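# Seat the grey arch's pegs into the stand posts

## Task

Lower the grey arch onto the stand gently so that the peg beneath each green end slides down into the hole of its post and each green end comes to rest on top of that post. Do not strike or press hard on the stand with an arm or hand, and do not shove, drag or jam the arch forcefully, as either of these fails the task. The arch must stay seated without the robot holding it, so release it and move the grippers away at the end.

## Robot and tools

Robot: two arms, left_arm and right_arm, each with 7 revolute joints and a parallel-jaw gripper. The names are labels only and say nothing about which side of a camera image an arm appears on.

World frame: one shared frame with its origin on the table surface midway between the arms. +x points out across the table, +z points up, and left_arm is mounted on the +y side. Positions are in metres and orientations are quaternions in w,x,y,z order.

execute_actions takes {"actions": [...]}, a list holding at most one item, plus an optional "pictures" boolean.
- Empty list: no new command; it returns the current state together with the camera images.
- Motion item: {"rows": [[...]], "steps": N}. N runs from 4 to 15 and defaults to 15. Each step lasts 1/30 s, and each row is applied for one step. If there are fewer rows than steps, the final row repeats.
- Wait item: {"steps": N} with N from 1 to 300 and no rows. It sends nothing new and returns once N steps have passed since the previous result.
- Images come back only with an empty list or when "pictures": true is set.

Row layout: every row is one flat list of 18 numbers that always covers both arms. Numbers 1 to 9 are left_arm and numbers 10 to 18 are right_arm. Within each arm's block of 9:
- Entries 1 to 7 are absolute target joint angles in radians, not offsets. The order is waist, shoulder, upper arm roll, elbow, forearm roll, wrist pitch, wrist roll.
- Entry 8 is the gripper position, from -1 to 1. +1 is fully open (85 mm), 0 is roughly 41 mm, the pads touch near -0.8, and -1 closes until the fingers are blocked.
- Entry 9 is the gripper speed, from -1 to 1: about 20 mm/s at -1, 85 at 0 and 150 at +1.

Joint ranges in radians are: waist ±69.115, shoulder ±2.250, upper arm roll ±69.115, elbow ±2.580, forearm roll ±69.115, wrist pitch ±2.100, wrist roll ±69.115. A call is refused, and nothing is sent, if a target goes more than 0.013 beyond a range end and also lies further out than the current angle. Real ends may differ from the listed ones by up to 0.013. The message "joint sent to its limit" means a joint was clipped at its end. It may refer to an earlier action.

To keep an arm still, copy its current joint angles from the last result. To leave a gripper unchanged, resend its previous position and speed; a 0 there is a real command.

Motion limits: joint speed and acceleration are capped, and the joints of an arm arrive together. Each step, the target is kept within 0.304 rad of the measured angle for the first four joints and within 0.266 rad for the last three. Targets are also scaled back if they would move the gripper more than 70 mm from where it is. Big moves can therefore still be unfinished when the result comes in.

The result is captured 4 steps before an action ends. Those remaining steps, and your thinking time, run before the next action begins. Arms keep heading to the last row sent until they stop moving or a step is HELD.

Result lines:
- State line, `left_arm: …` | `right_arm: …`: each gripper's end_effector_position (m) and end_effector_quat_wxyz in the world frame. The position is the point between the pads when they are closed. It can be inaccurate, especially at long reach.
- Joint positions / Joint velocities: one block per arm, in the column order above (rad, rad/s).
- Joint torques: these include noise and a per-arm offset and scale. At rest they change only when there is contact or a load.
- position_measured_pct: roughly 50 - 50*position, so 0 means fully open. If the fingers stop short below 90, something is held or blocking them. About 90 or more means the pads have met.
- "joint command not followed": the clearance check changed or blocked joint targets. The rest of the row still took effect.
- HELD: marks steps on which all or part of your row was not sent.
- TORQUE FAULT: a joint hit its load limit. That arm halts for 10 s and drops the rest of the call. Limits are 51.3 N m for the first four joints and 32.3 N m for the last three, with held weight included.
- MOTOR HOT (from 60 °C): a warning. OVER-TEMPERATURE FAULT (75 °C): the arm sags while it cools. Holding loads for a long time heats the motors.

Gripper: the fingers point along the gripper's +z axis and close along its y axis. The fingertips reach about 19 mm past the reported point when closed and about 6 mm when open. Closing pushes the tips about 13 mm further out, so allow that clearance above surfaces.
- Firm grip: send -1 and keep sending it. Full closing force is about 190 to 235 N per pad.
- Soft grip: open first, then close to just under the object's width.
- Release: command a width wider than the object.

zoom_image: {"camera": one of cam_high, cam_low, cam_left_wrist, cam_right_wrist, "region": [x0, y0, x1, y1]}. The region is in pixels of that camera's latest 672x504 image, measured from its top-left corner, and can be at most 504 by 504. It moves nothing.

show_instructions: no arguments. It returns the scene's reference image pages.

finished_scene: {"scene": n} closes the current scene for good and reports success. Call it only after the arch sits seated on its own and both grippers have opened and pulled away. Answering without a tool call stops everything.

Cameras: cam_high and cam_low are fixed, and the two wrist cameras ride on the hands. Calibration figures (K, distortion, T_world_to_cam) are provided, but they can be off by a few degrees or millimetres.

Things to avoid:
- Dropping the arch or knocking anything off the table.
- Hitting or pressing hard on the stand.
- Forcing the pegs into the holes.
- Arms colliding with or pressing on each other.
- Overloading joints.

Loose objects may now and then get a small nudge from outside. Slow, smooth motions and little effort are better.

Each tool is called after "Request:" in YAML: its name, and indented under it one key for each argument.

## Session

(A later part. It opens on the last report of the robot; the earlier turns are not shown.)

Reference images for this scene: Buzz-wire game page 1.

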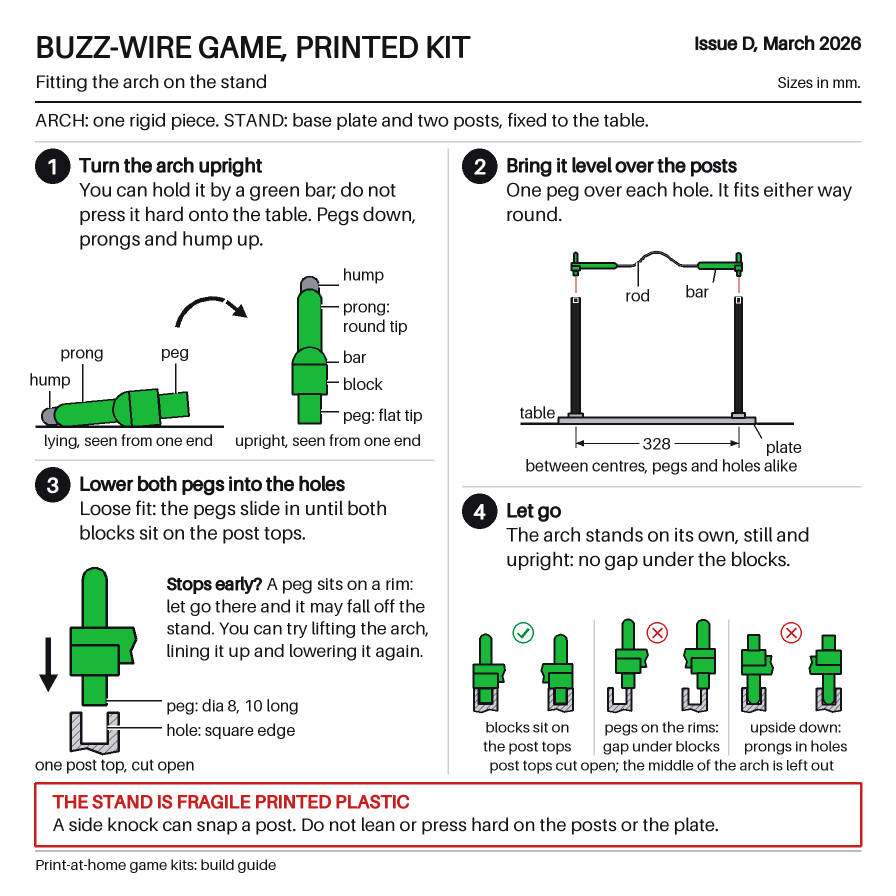

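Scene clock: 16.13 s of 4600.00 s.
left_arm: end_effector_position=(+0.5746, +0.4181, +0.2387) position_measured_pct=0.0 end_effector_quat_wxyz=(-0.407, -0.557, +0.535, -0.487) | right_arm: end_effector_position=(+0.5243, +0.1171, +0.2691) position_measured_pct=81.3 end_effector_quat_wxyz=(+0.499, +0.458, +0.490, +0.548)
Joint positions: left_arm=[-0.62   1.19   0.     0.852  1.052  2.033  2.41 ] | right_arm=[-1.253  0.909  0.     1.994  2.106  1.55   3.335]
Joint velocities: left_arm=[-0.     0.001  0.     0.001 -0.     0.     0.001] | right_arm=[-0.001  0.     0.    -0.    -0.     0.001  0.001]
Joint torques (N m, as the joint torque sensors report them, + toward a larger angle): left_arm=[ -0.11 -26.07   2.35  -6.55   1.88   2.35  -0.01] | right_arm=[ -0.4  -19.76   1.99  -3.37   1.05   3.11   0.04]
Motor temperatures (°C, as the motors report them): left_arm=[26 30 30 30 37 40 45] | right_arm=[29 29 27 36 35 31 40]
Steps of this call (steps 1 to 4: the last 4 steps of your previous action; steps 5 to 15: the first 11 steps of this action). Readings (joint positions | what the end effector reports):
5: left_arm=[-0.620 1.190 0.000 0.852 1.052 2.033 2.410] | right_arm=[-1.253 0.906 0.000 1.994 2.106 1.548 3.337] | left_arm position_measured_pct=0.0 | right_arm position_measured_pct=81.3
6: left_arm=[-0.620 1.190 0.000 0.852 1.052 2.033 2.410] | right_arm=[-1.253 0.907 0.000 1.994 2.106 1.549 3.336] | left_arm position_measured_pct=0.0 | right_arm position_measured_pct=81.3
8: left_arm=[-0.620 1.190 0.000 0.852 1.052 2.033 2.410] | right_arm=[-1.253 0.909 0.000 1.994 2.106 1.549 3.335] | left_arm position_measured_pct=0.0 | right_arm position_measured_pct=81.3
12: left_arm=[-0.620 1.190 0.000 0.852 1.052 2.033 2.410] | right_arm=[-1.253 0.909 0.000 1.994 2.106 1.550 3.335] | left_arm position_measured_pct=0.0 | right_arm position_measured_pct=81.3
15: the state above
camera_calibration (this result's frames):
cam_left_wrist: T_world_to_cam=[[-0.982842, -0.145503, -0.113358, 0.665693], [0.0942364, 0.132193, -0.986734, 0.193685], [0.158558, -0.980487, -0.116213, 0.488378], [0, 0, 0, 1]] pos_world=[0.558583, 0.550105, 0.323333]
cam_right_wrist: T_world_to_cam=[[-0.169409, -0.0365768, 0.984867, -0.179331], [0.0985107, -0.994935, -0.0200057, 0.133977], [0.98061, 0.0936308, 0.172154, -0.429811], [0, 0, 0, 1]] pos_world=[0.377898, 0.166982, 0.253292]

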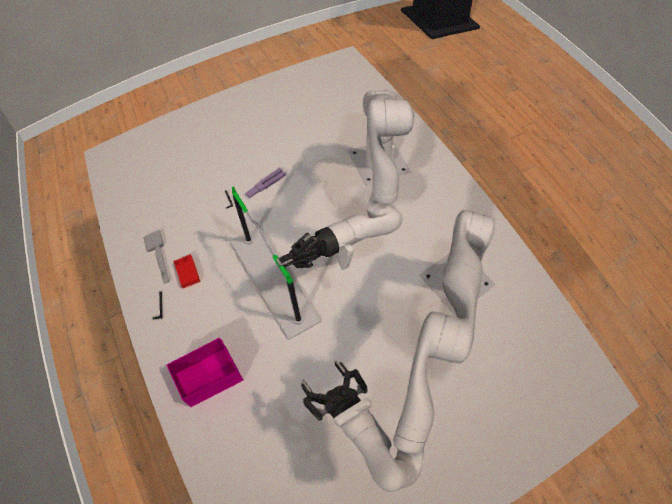

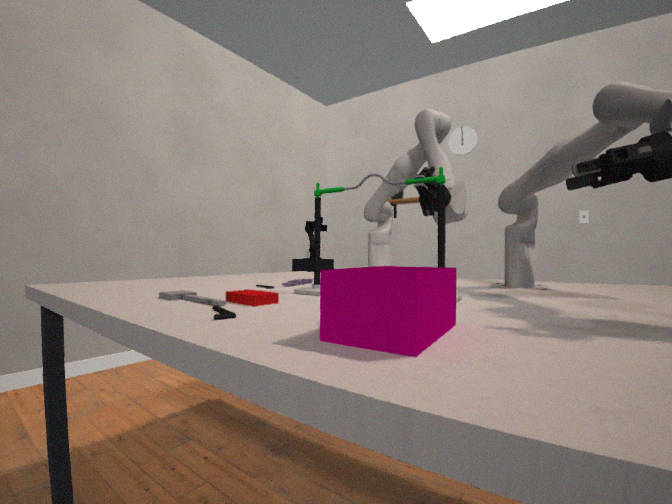

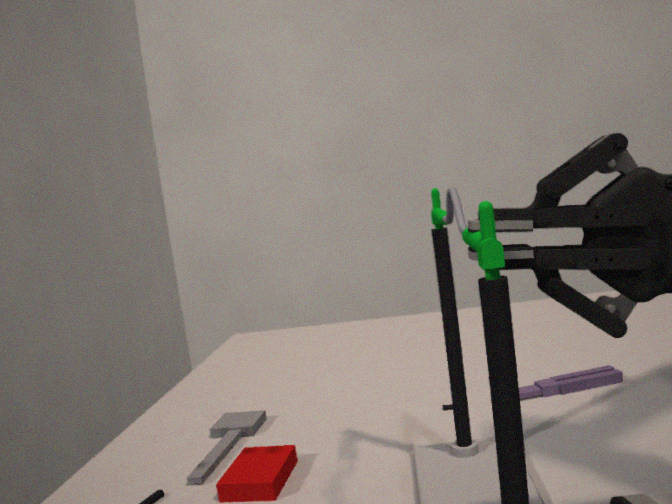

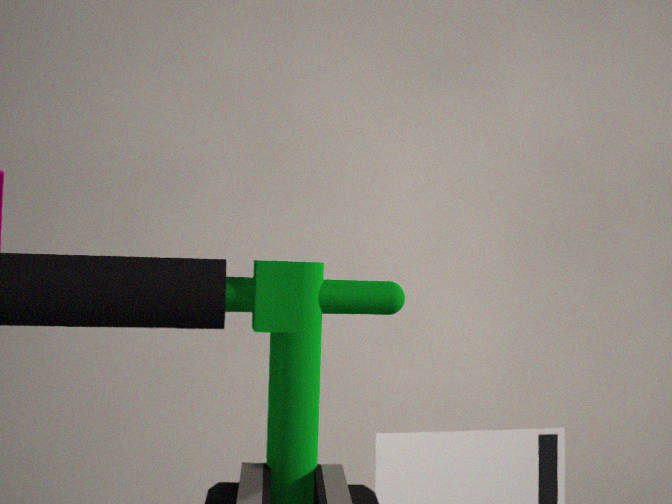

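Both in. Down 5.5 mm, with the far end raised slightly.

Request:
execute_actions:
  actions:
    - {"rows":[[-0.62,1.19,0,0.852,1.052,2.033,2.41,1,0,-1.2533,0.9122,0,1.9939,2.1062,1.5508,3.3332,-0.7,-0.5],[-0.62,1.19,0,0.852,1.052,2.033,2.41,1,0,-1.2533,0.915,0,1.9936,2.1063,1.5521,3.3316,-0.7,-0.5],[-0.62,1.19,0,0.852,1.052,2.033,2.41,1,0,-1.2533,0.9177,0,1.9933,2.1064,1.5533,3.33,-0.7,-0.5],[-0.62,1.19,0,0.852,1.052,2.033,2.41,1,0,-1.2533,0.9205,0,1.993,2.1064,1.5546,3.3284,-0.7,-0.5],[-0.62,1.19,0,0.852,1.052,2.033,2.41,1,0,-1.2533,0.9232,0,1.9927,2.1065,1.5558,3.3268,-0.7,-0.5]],"steps":15}
  pictures: true

Scene clock: 16.67 s of 4600.00 s.
left_arm: end_effector_position=(+0.5746, +0.4181, +0.2387) position_measured_pct=0.0 end_effector_quat_wxyz=(-0.407, -0.557, +0.535, -0.487) | right_arm: end_effector_position=(+0.5243, +0.1171, +0.2642) position_measured_pct=81.3 end_effector_quat_wxyz=(+0.500, +0.457, +0.490, +0.548)
Joint positions: left_arm=[-0.62   1.19   0.     0.852  1.052  2.033  2.41 ] | right_arm=[-1.253  0.922  0.001  1.992  2.107  1.556  3.327]
Joint velocities: left_arm=[-0.     0.    -0.002  0.001  0.     0.     0.001] | right_arm=[ 0.001  0.003  0.    -0.001 -0.     0.002  0.   ]
Joint torques (N m, as the joint torque sensors report them, + toward a larger angle): left_arm=[ -0.09 -26.05   2.66  -6.37   1.85   2.41  -0.1 ] | right_arm=[ -0.6  -19.06   1.62  -2.39   0.5    2.91  -0.04]
Motor temperatures (°C, as the motors report them): left_arm=[26 30 30 30 37 40 45] | right_arm=[29 30 27 36 35 31 40]
Steps of this call (steps 1 to 4: the last 4 steps of your previous action; step 5: the robot went on to your last target; steps 6 to 16: the first 11 steps of this action). Readings (joint positions | what the end effector reports):
6: left_arm=[-0.620 1.190 0.000 0.852 1.052 2.033 2.410] | right_arm=[-1.253 0.910 0.000 1.994 2.106 1.550 3.334] | left_arm position_measured_pct=0.0 | right_arm position_measured_pct=81.3
7: left_arm=[-0.620 1.190 0.000 0.852 1.052 2.033 2.410] | right_arm=[-1.253 0.912 0.000 1.993 2.106 1.551 3.334] | left_arm position_measured_pct=0.0 | right_arm position_measured_pct=81.3
9: left_arm=[-0.620 1.190 0.000 0.852 1.052 2.033 2.410] | right_arm=[-1.253 0.917 0.000 1.993 2.107 1.553 3.331] | left_arm position_measured_pct=0.0 | right_arm position_measured_pct=81.3
13: left_arm=[-0.620 1.190 0.000 0.852 1.052 2.033 2.410] | right_arm=[-1.253 0.922 0.001 1.992 2.107 1.556 3.327] | left_arm position_measured_pct=0.0 | right_arm position_measured_pct=81.3
16: the state above
camera_calibration (this result's frames):
cam_left_wrist: T_world_to_cam=[[-0.982842, -0.145503, -0.113358, 0.665693], [0.0942366, 0.132193, -0.986734, 0.193685], [0.158558, -0.980487, -0.116213, 0.488378], [0, 0, 0, 1]] pos_world=[0.558583, 0.550105, 0.323333]
cam_right_wrist: T_world_to_cam=[[-0.170476, -0.0350315, 0.984739, -0.174122], [0.0986286, -0.994956, -0.0183206, 0.13336], [0.980413, 0.0940002, 0.173071, -0.429198], [0, 0, 0, 1]] pos_world=[0.377955, 0.166932, 0.24819]

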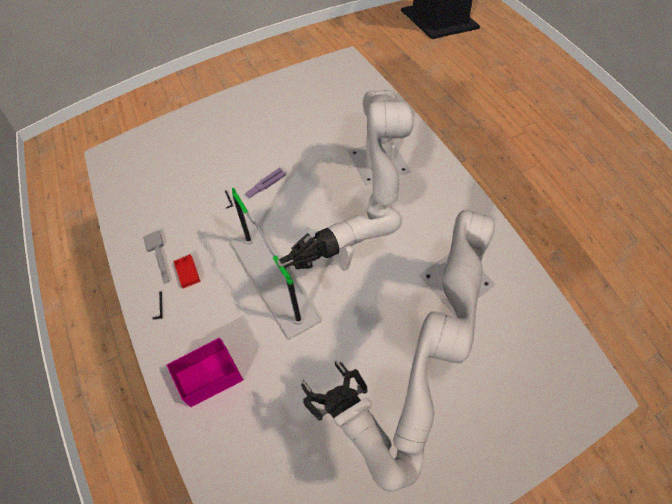

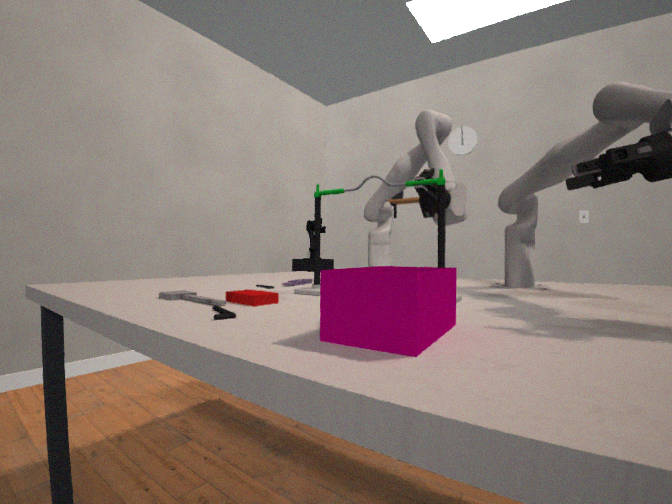

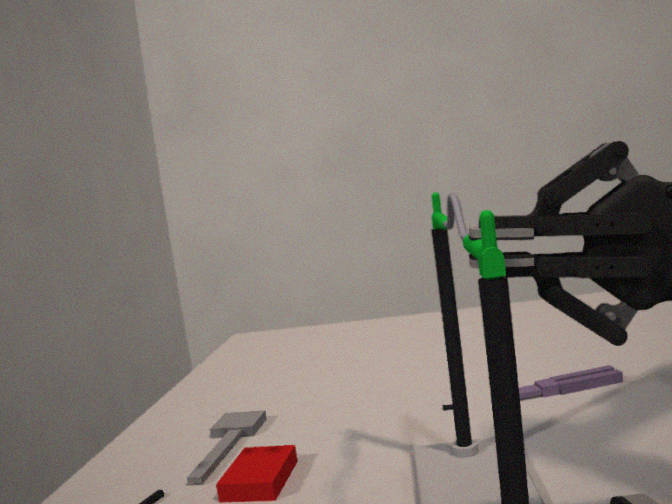

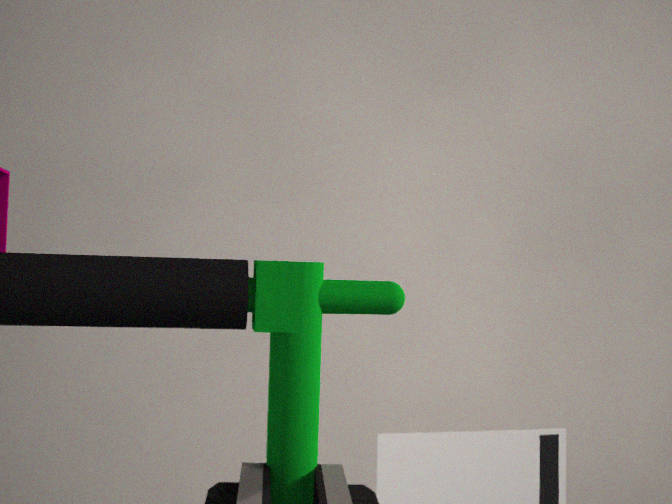

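Request:
execute_actions:
  actions:
    - {"rows":[[-0.62,1.19,0,0.852,1.052,2.033,2.41,1,0,-1.2533,0.9232,0,1.9927,2.1065,1.5558,3.3268,0.3,-0.3]],"steps":15}

Request:
execute_actions:
  actions:
    - {"rows":[[-0.62,1.19,0,0.852,1.052,2.033,2.41,1,0,-1.38,0.901,0,2.095,1.9875,1.627,3.276,0.3,-0.3]],"steps":15}
  pictures: true

Request:
execute_actions:
  actions:
    - {"rows":[[-0.8,1.1,0,0.852,1.052,2.033,2.41,1,0,-1.52,0.84,0,2.2,1.88,1.7,3.23,0.3,-0.3]],"steps":15}

Request:
execute_actions:
  actions:
    - {"steps":15}
  pictures: true

Request:
zoom_image:
  camera: "cam_low"
  region: [300,150,470,220]

Scene clock: 17.20 s of 4600.00 s.
left_arm: end_effector_position=(+0.5746, +0.4181, +0.2387) position_measured_pct=0.0 end_effector_quat_wxyz=(-0.407, -0.557, +0.535, -0.487) | right_arm: end_effector_position=(+0.5239, +0.1171, +0.2633) position_measured_pct=62.3 end_effector_quat_wxyz=(+0.500, +0.457, +0.491, +0.548)
Joint positions: left_arm=[-0.62   1.19   0.     0.852  1.052  2.033  2.41 ] | right_arm=[-1.253  0.923 -0.     1.993  2.107  1.556  3.327]
Joint velocities: left_arm=[-0.    -0.001 -0.     0.     0.001 -0.    -0.001] | right_arm=[-0.001  0.     0.     0.     0.     0.002  0.   ]
Joint torques (N m, as the joint torque sensors report them, + toward a larger angle): left_arm=[  0.06 -26.31   2.41  -6.48   1.91   2.36  -0.04] | right_arm=[ -0.31 -19.94   2.48  -3.28   0.8    3.11   0.06]
Motor temperatures (°C, as the motors report them): left_arm=[26 30 30 30 37 40 45] | right_arm=[29 30 27 36 35 31 40]
Steps of this call (steps 1 to 4: the last 4 steps of your previous action; step 5: the robot went on to your last target; steps 6 to 16: the first 11 steps of this action). Readings (joint positions | what the end effector reports):
6: left_arm=[-0.620 1.190 0.000 0.852 1.052 2.033 2.410] | right_arm=[-1.253 0.923 0.001 1.992 2.107 1.556 3.327] | left_arm position_measured_pct=0.0 | right_arm position_measured_pct=81.3
7: left_arm=[-0.620 1.190 0.000 0.852 1.052 2.033 2.410] | right_arm=[-1.253 0.923 0.001 1.992 2.107 1.556 3.327] | left_arm position_measured_pct=0.0 | right_arm position_measured_pct=81.0
9: left_arm=[-0.620 1.190 0.000 0.852 1.052 2.033 2.410] | right_arm=[-1.253 0.923 0.000 1.992 2.107 1.556 3.327] | left_arm position_measured_pct=0.0 | right_arm position_measured_pct=77.8
13: left_arm=[-0.620 1.190 0.000 0.852 1.052 2.033 2.410] | right_arm=[-1.253 0.923 -0.000 1.993 2.107 1.556 3.327] | left_arm position_measured_pct=0.0 | right_arm position_measured_pct=69.0
16: the state above

Scene clock: 17.70 s of 4600.00 s.
left_arm: end_effector_position=(+0.5746, +0.4181, +0.2387) position_measured_pct=0.0 end_effector_quat_wxyz=(-0.407, -0.557, +0.535, -0.487) | right_arm: end_effector_position=(+0.4692, +0.1097, +0.2700) position_measured_pct=34.9 end_effector_quat_wxyz=(+0.506, +0.451, +0.489, +0.548)
Joint positions: left_arm=[-0.62   1.19   0.     0.852  1.052  2.033  2.41 ] | right_arm=[-1.374  0.902 -0.001  2.094  1.987  1.627  3.276]
Joint velocities: left_arm=[-0.    -0.001 -0.002  0.     0.001 -0.     0.003] | right_arm=[-0.032 -0.006  0.028  0.021 -0.009  0.003 -0.003]
Joint torques (N m, as the joint torque sensors report them, + toward a larger angle): left_arm=[  0.   -26.11   2.69  -6.43   1.88   2.32  -0.12] | right_arm=[ -1.23 -18.72   2.    -2.67   1.36   2.72  -0.07]
Motor temperatures (°C, as the motors report them): left_arm=[26 30 30 30 37 40 45] | right_arm=[29 30 27 36 35 31 40]
Steps of this call (steps 1 to 4: the last 4 steps of your previous action; steps 5 to 15: the first 11 steps of this action). Readings (joint positions | what the end effector reports):
5: left_arm=[-0.620 1.190 0.000 0.852 1.052 2.033 2.410] | right_arm=[-1.255 0.923 0.000 1.994 2.106 1.556 3.326] | left_arm position_measured_pct=0.0 | right_arm position_measured_pct=50.8
6: left_arm=[-0.620 1.190 0.000 0.852 1.052 2.033 2.410] | right_arm=[-1.262 0.922 0.001 1.998 2.101 1.559 3.325] | left_arm position_measured_pct=0.0 | right_arm position_measured_pct=48.4
8: left_arm=[-0.620 1.190 0.000 0.852 1.052 2.033 2.410] | right_arm=[-1.292 0.916 0.002 2.020 2.076 1.574 3.314] | left_arm position_measured_pct=0.0 | right_arm position_measured_pct=43.7
12: left_arm=[-0.620 1.190 0.000 0.852 1.052 2.033 2.410] | right_arm=[-1.366 0.904 -0.002 2.083 2.001 1.619 3.282] | left_arm position_measured_pct=0.0 | right_arm position_measured_pct=36.1
15: the state above
camera_calibration (this result's frames):
cam_left_wrist: T_world_to_cam=[[-0.982842, -0.145503, -0.113358, 0.665693], [0.0942363, 0.132193, -0.986734, 0.193685], [0.158558, -0.980487, -0.116213, 0.488378], [0, 0, 0, 1]] pos_world=[0.558582, 0.550105, 0.323333]
cam_right_wrist: T_world_to_cam=[[-0.183626, -0.0251725, 0.982674, -0.183839], [0.0973846, -0.99522, -0.00729627, 0.129104], [0.97816, 0.0943575, 0.1852, -0.377709], [0, 0, 0, 1]] pos_world=[0.32313, 0.159499, 0.251548]

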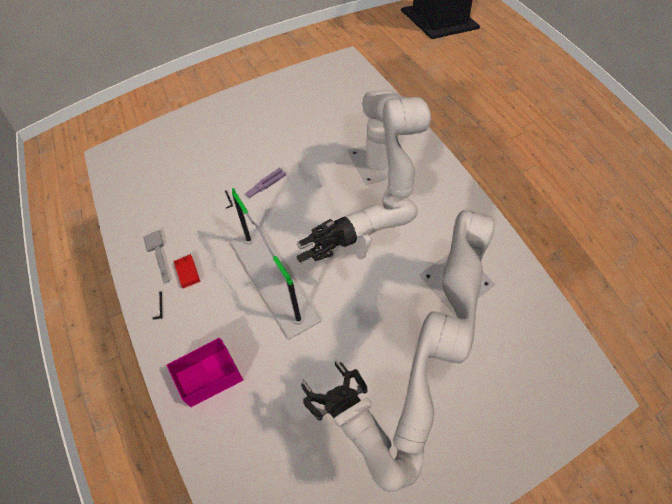

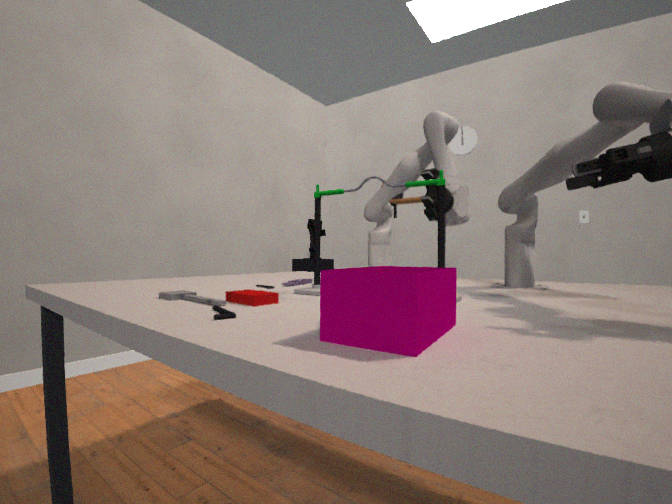

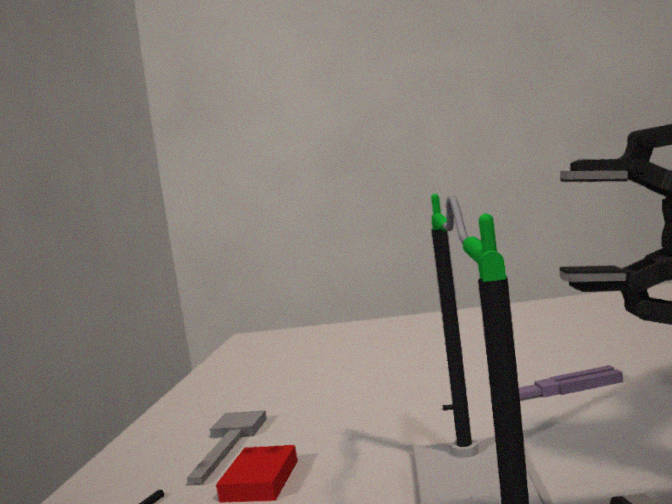

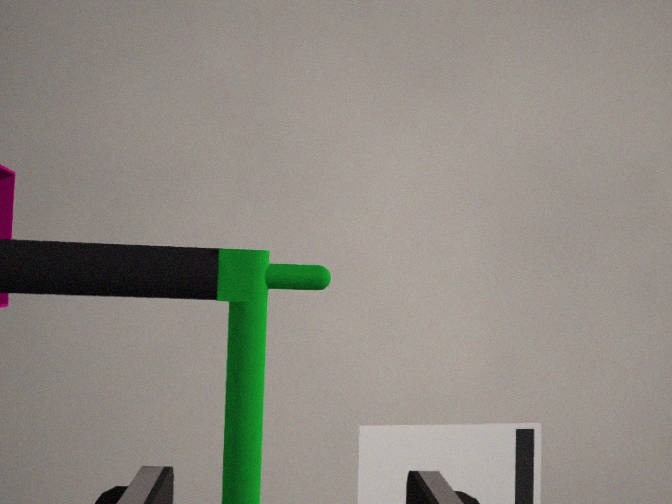

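Scene clock: 18.20 s of 4600.00 s.
left_arm: end_effector_position=(+0.5434, +0.5095, +0.2802) position_measured_pct=0.0 end_effector_quat_wxyz=(+0.330, +0.600, -0.513, +0.518) | right_arm: end_effector_position=(+0.4113, +0.1052, +0.3012) position_measured_pct=34.9 end_effector_quat_wxyz=(+0.505, +0.435, +0.481, +0.569)
Joint positions: left_arm=[-0.792  1.104 -0.002  0.851  1.052  2.034  2.41 ] | right_arm=[-1.513  0.843 -0.001  2.198  1.88   1.7    3.23 ]
Joint velocities: left_arm=[-0.17  -0.088 -0.008 -0.004 -0.     0.003 -0.001] | right_arm=[-0.026 -0.01   0.024  0.03  -0.023 -0.002 -0.006]
Joint torques (N m, as the joint torque sensors report them, + toward a larger angle): left_arm=[  6.25 -22.47   3.7   -5.52   1.99   2.15  -0.1 ] | right_arm=[ -0.21 -16.83   2.06  -2.38   0.4    3.2   -0.26]
Motor temperatures (°C, as the motors report them): left_arm=[26 30 30 30 37 40 45] | right_arm=[29 30 27 36 35 31 40]
Steps of this call (steps 1 to 4: the last 4 steps of your previous action; steps 5 to 15: the first 11 steps of this action). Readings (joint positions | what the end effector reports):
5: left_arm=[-0.621 1.189 0.000 0.852 1.052 2.033 2.410] | right_arm=[-1.380 0.901 0.000 2.096 1.987 1.627 3.276] | left_arm position_measured_pct=0.0 | right_arm position_measured_pct=34.9
6: left_arm=[-0.627 1.187 0.001 0.853 1.052 2.032 2.410] | right_arm=[-1.387 0.898 0.001 2.100 1.983 1.630 3.274] | left_arm position_measured_pct=0.0 | right_arm position_measured_pct=34.9
8: left_arm=[-0.656 1.172 0.002 0.853 1.052 2.032 2.410] | right_arm=[-1.418 0.884 0.001 2.121 1.963 1.643 3.266] | left_arm position_measured_pct=0.0 | right_arm position_measured_pct=34.9
12: left_arm=[-0.752 1.124 -0.000 0.852 1.052 2.033 2.410] | right_arm=[-1.500 0.849 -0.001 2.184 1.896 1.690 3.237] | left_arm position_measured_pct=0.0 | right_arm position_measured_pct=34.9
15: the state above

Scene clock: 18.70 s of 4600.00 s.
left_arm: end_effector_position=(+0.5416, +0.5131, +0.2824) position_measured_pct=0.0 end_effector_quat_wxyz=(+0.327, +0.601, -0.511, +0.520) | right_arm: end_effector_position=(+0.4090, +0.1071, +0.3024) position_measured_pct=34.9 end_effector_quat_wxyz=(+0.503, +0.434, +0.482, +0.571)
Joint positions: left_arm=[-0.8    1.1   -0.     0.852  1.052  2.033  2.41 ] | right_arm=[-1.52  0.84 -0.    2.2   1.88  1.7   3.23]
Joint velocities: left_arm=[-0.001 -0.001 -0.001 -0.001 -0.     0.     0.001] | right_arm=[-0.    -0.     0.     0.    -0.     0.003  0.   ]
Joint torques (N m, as the joint torque sensors report them, + toward a larger angle): left_arm=[  0.06 -25.84   2.58  -6.84   1.99   2.16   0.  ] | right_arm=[  0.15 -16.82   2.24  -1.69   0.43   3.15   0.06]
Motor temperatures (°C, as the motors report them): left_arm=[26 30 30 30 37 40 45] | right_arm=[29 30 27 36 35 31 40]
Kept back: nothing.
Steps of this call (steps 1 to 4: the last 4 steps of your previous action; steps 5 to 15: the robot went on to your last target). Readings (joint positions | what the end effector reports):
1: left_arm=[-0.795 1.102 -0.002 0.851 1.052 2.034 2.410] | right_arm=[-1.515 0.842 -0.000 2.199 1.880 1.700 3.230] | left_arm position_measured_pct=0.0 | right_arm position_measured_pct=34.9
2: left_arm=[-0.796 1.102 -0.002 0.851 1.052 2.033 2.410] | right_arm=[-1.516 0.842 -0.000 2.199 1.880 1.700 3.230] | left_arm position_measured_pct=0.0 | right_arm position_measured_pct=34.9
4: left_arm=[-0.797 1.101 -0.000 0.852 1.052 2.033 2.410] | right_arm=[-1.518 0.841 -0.000 2.200 1.880 1.700 3.230] | left_arm position_measured_pct=0.0 | right_arm position_measured_pct=34.9
8: left_arm=[-0.799 1.100 -0.000 0.852 1.052 2.033 2.410] | right_arm=[-1.519 0.840 -0.000 2.200 1.880 1.700 3.230] | left_arm position_measured_pct=0.0 | right_arm position_measured_pct=34.9
15: the state above
All arms were judged still, so your last target was given up. Only a new action makes them travel on or press farther. Fingers that are still opening or closing keep moving.
camera_calibration (this result's frames):
cam_left_wrist: T_world_to_cam=[[-0.933052, -0.308131, -0.18566, 0.728989], [0.120619, 0.218255, -0.968409, 0.163733], [0.338918, -0.92597, -0.166477, 0.48041], [0, 0, 0, 1]] pos_world=[0.497616, 0.633733, 0.373881]
cam_right_wrist: T_world_to_cam=[[-0.225916, -0.0463913, 0.973041, -0.204295], [0.133964, -0.990855, -0.0161375, 0.119898], [0.964891, 0.126707, 0.230065, -0.336146], [0, 0, 0, 1]] pos_world=[0.262129, 0.151916, 0.278058]

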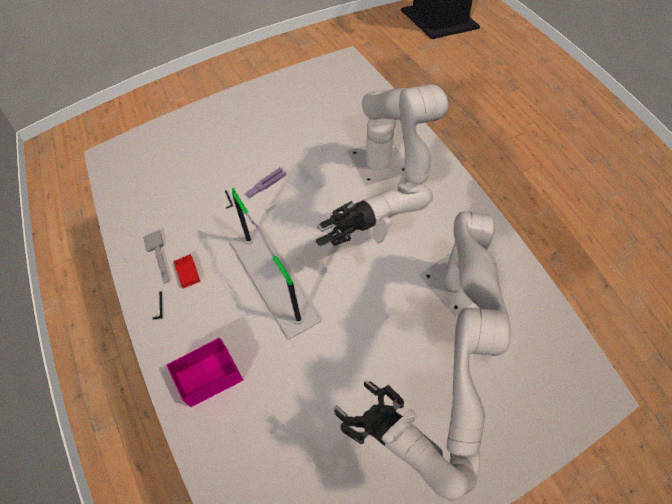

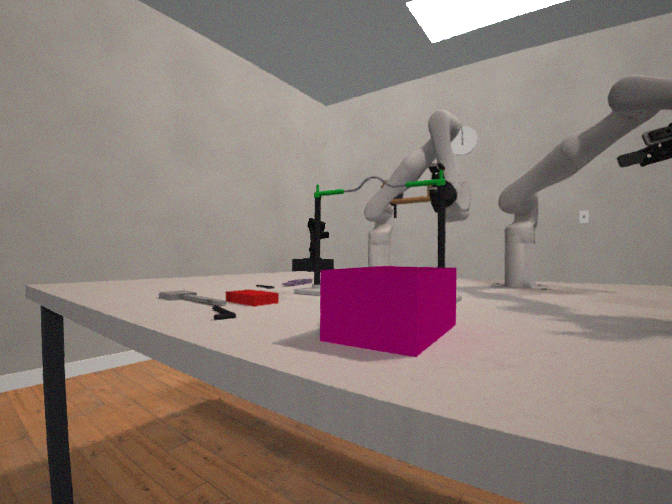

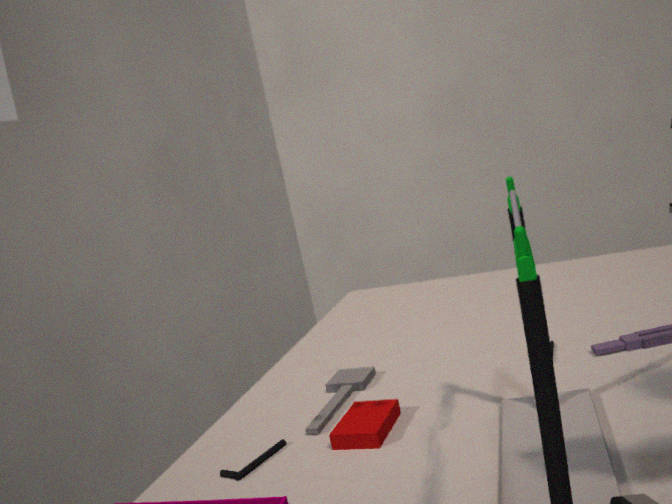

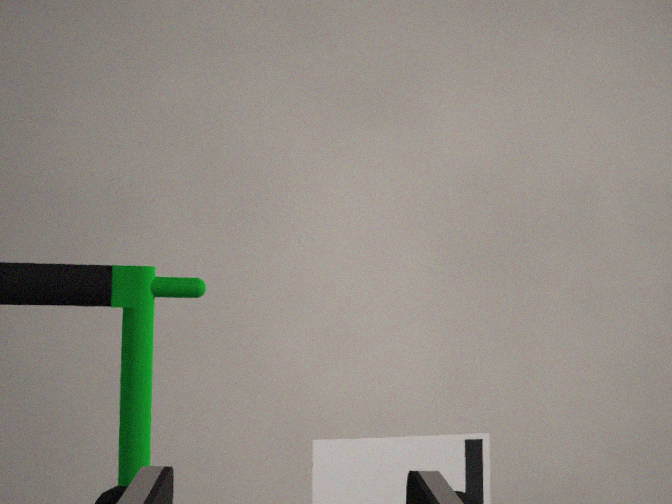

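Region (300, 150, 470, 220) of cam_low's 672x504 image, scaled by 2.965, with more detail than that image has; it fills the top 208 rows of this view, and the rest is white.

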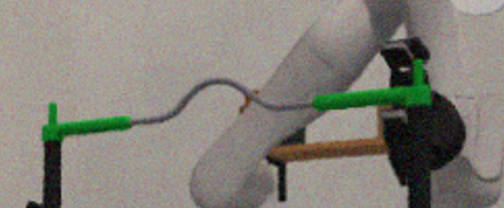

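Request:
finished_scene:
  scene: 2

The scene is finished: the task was done.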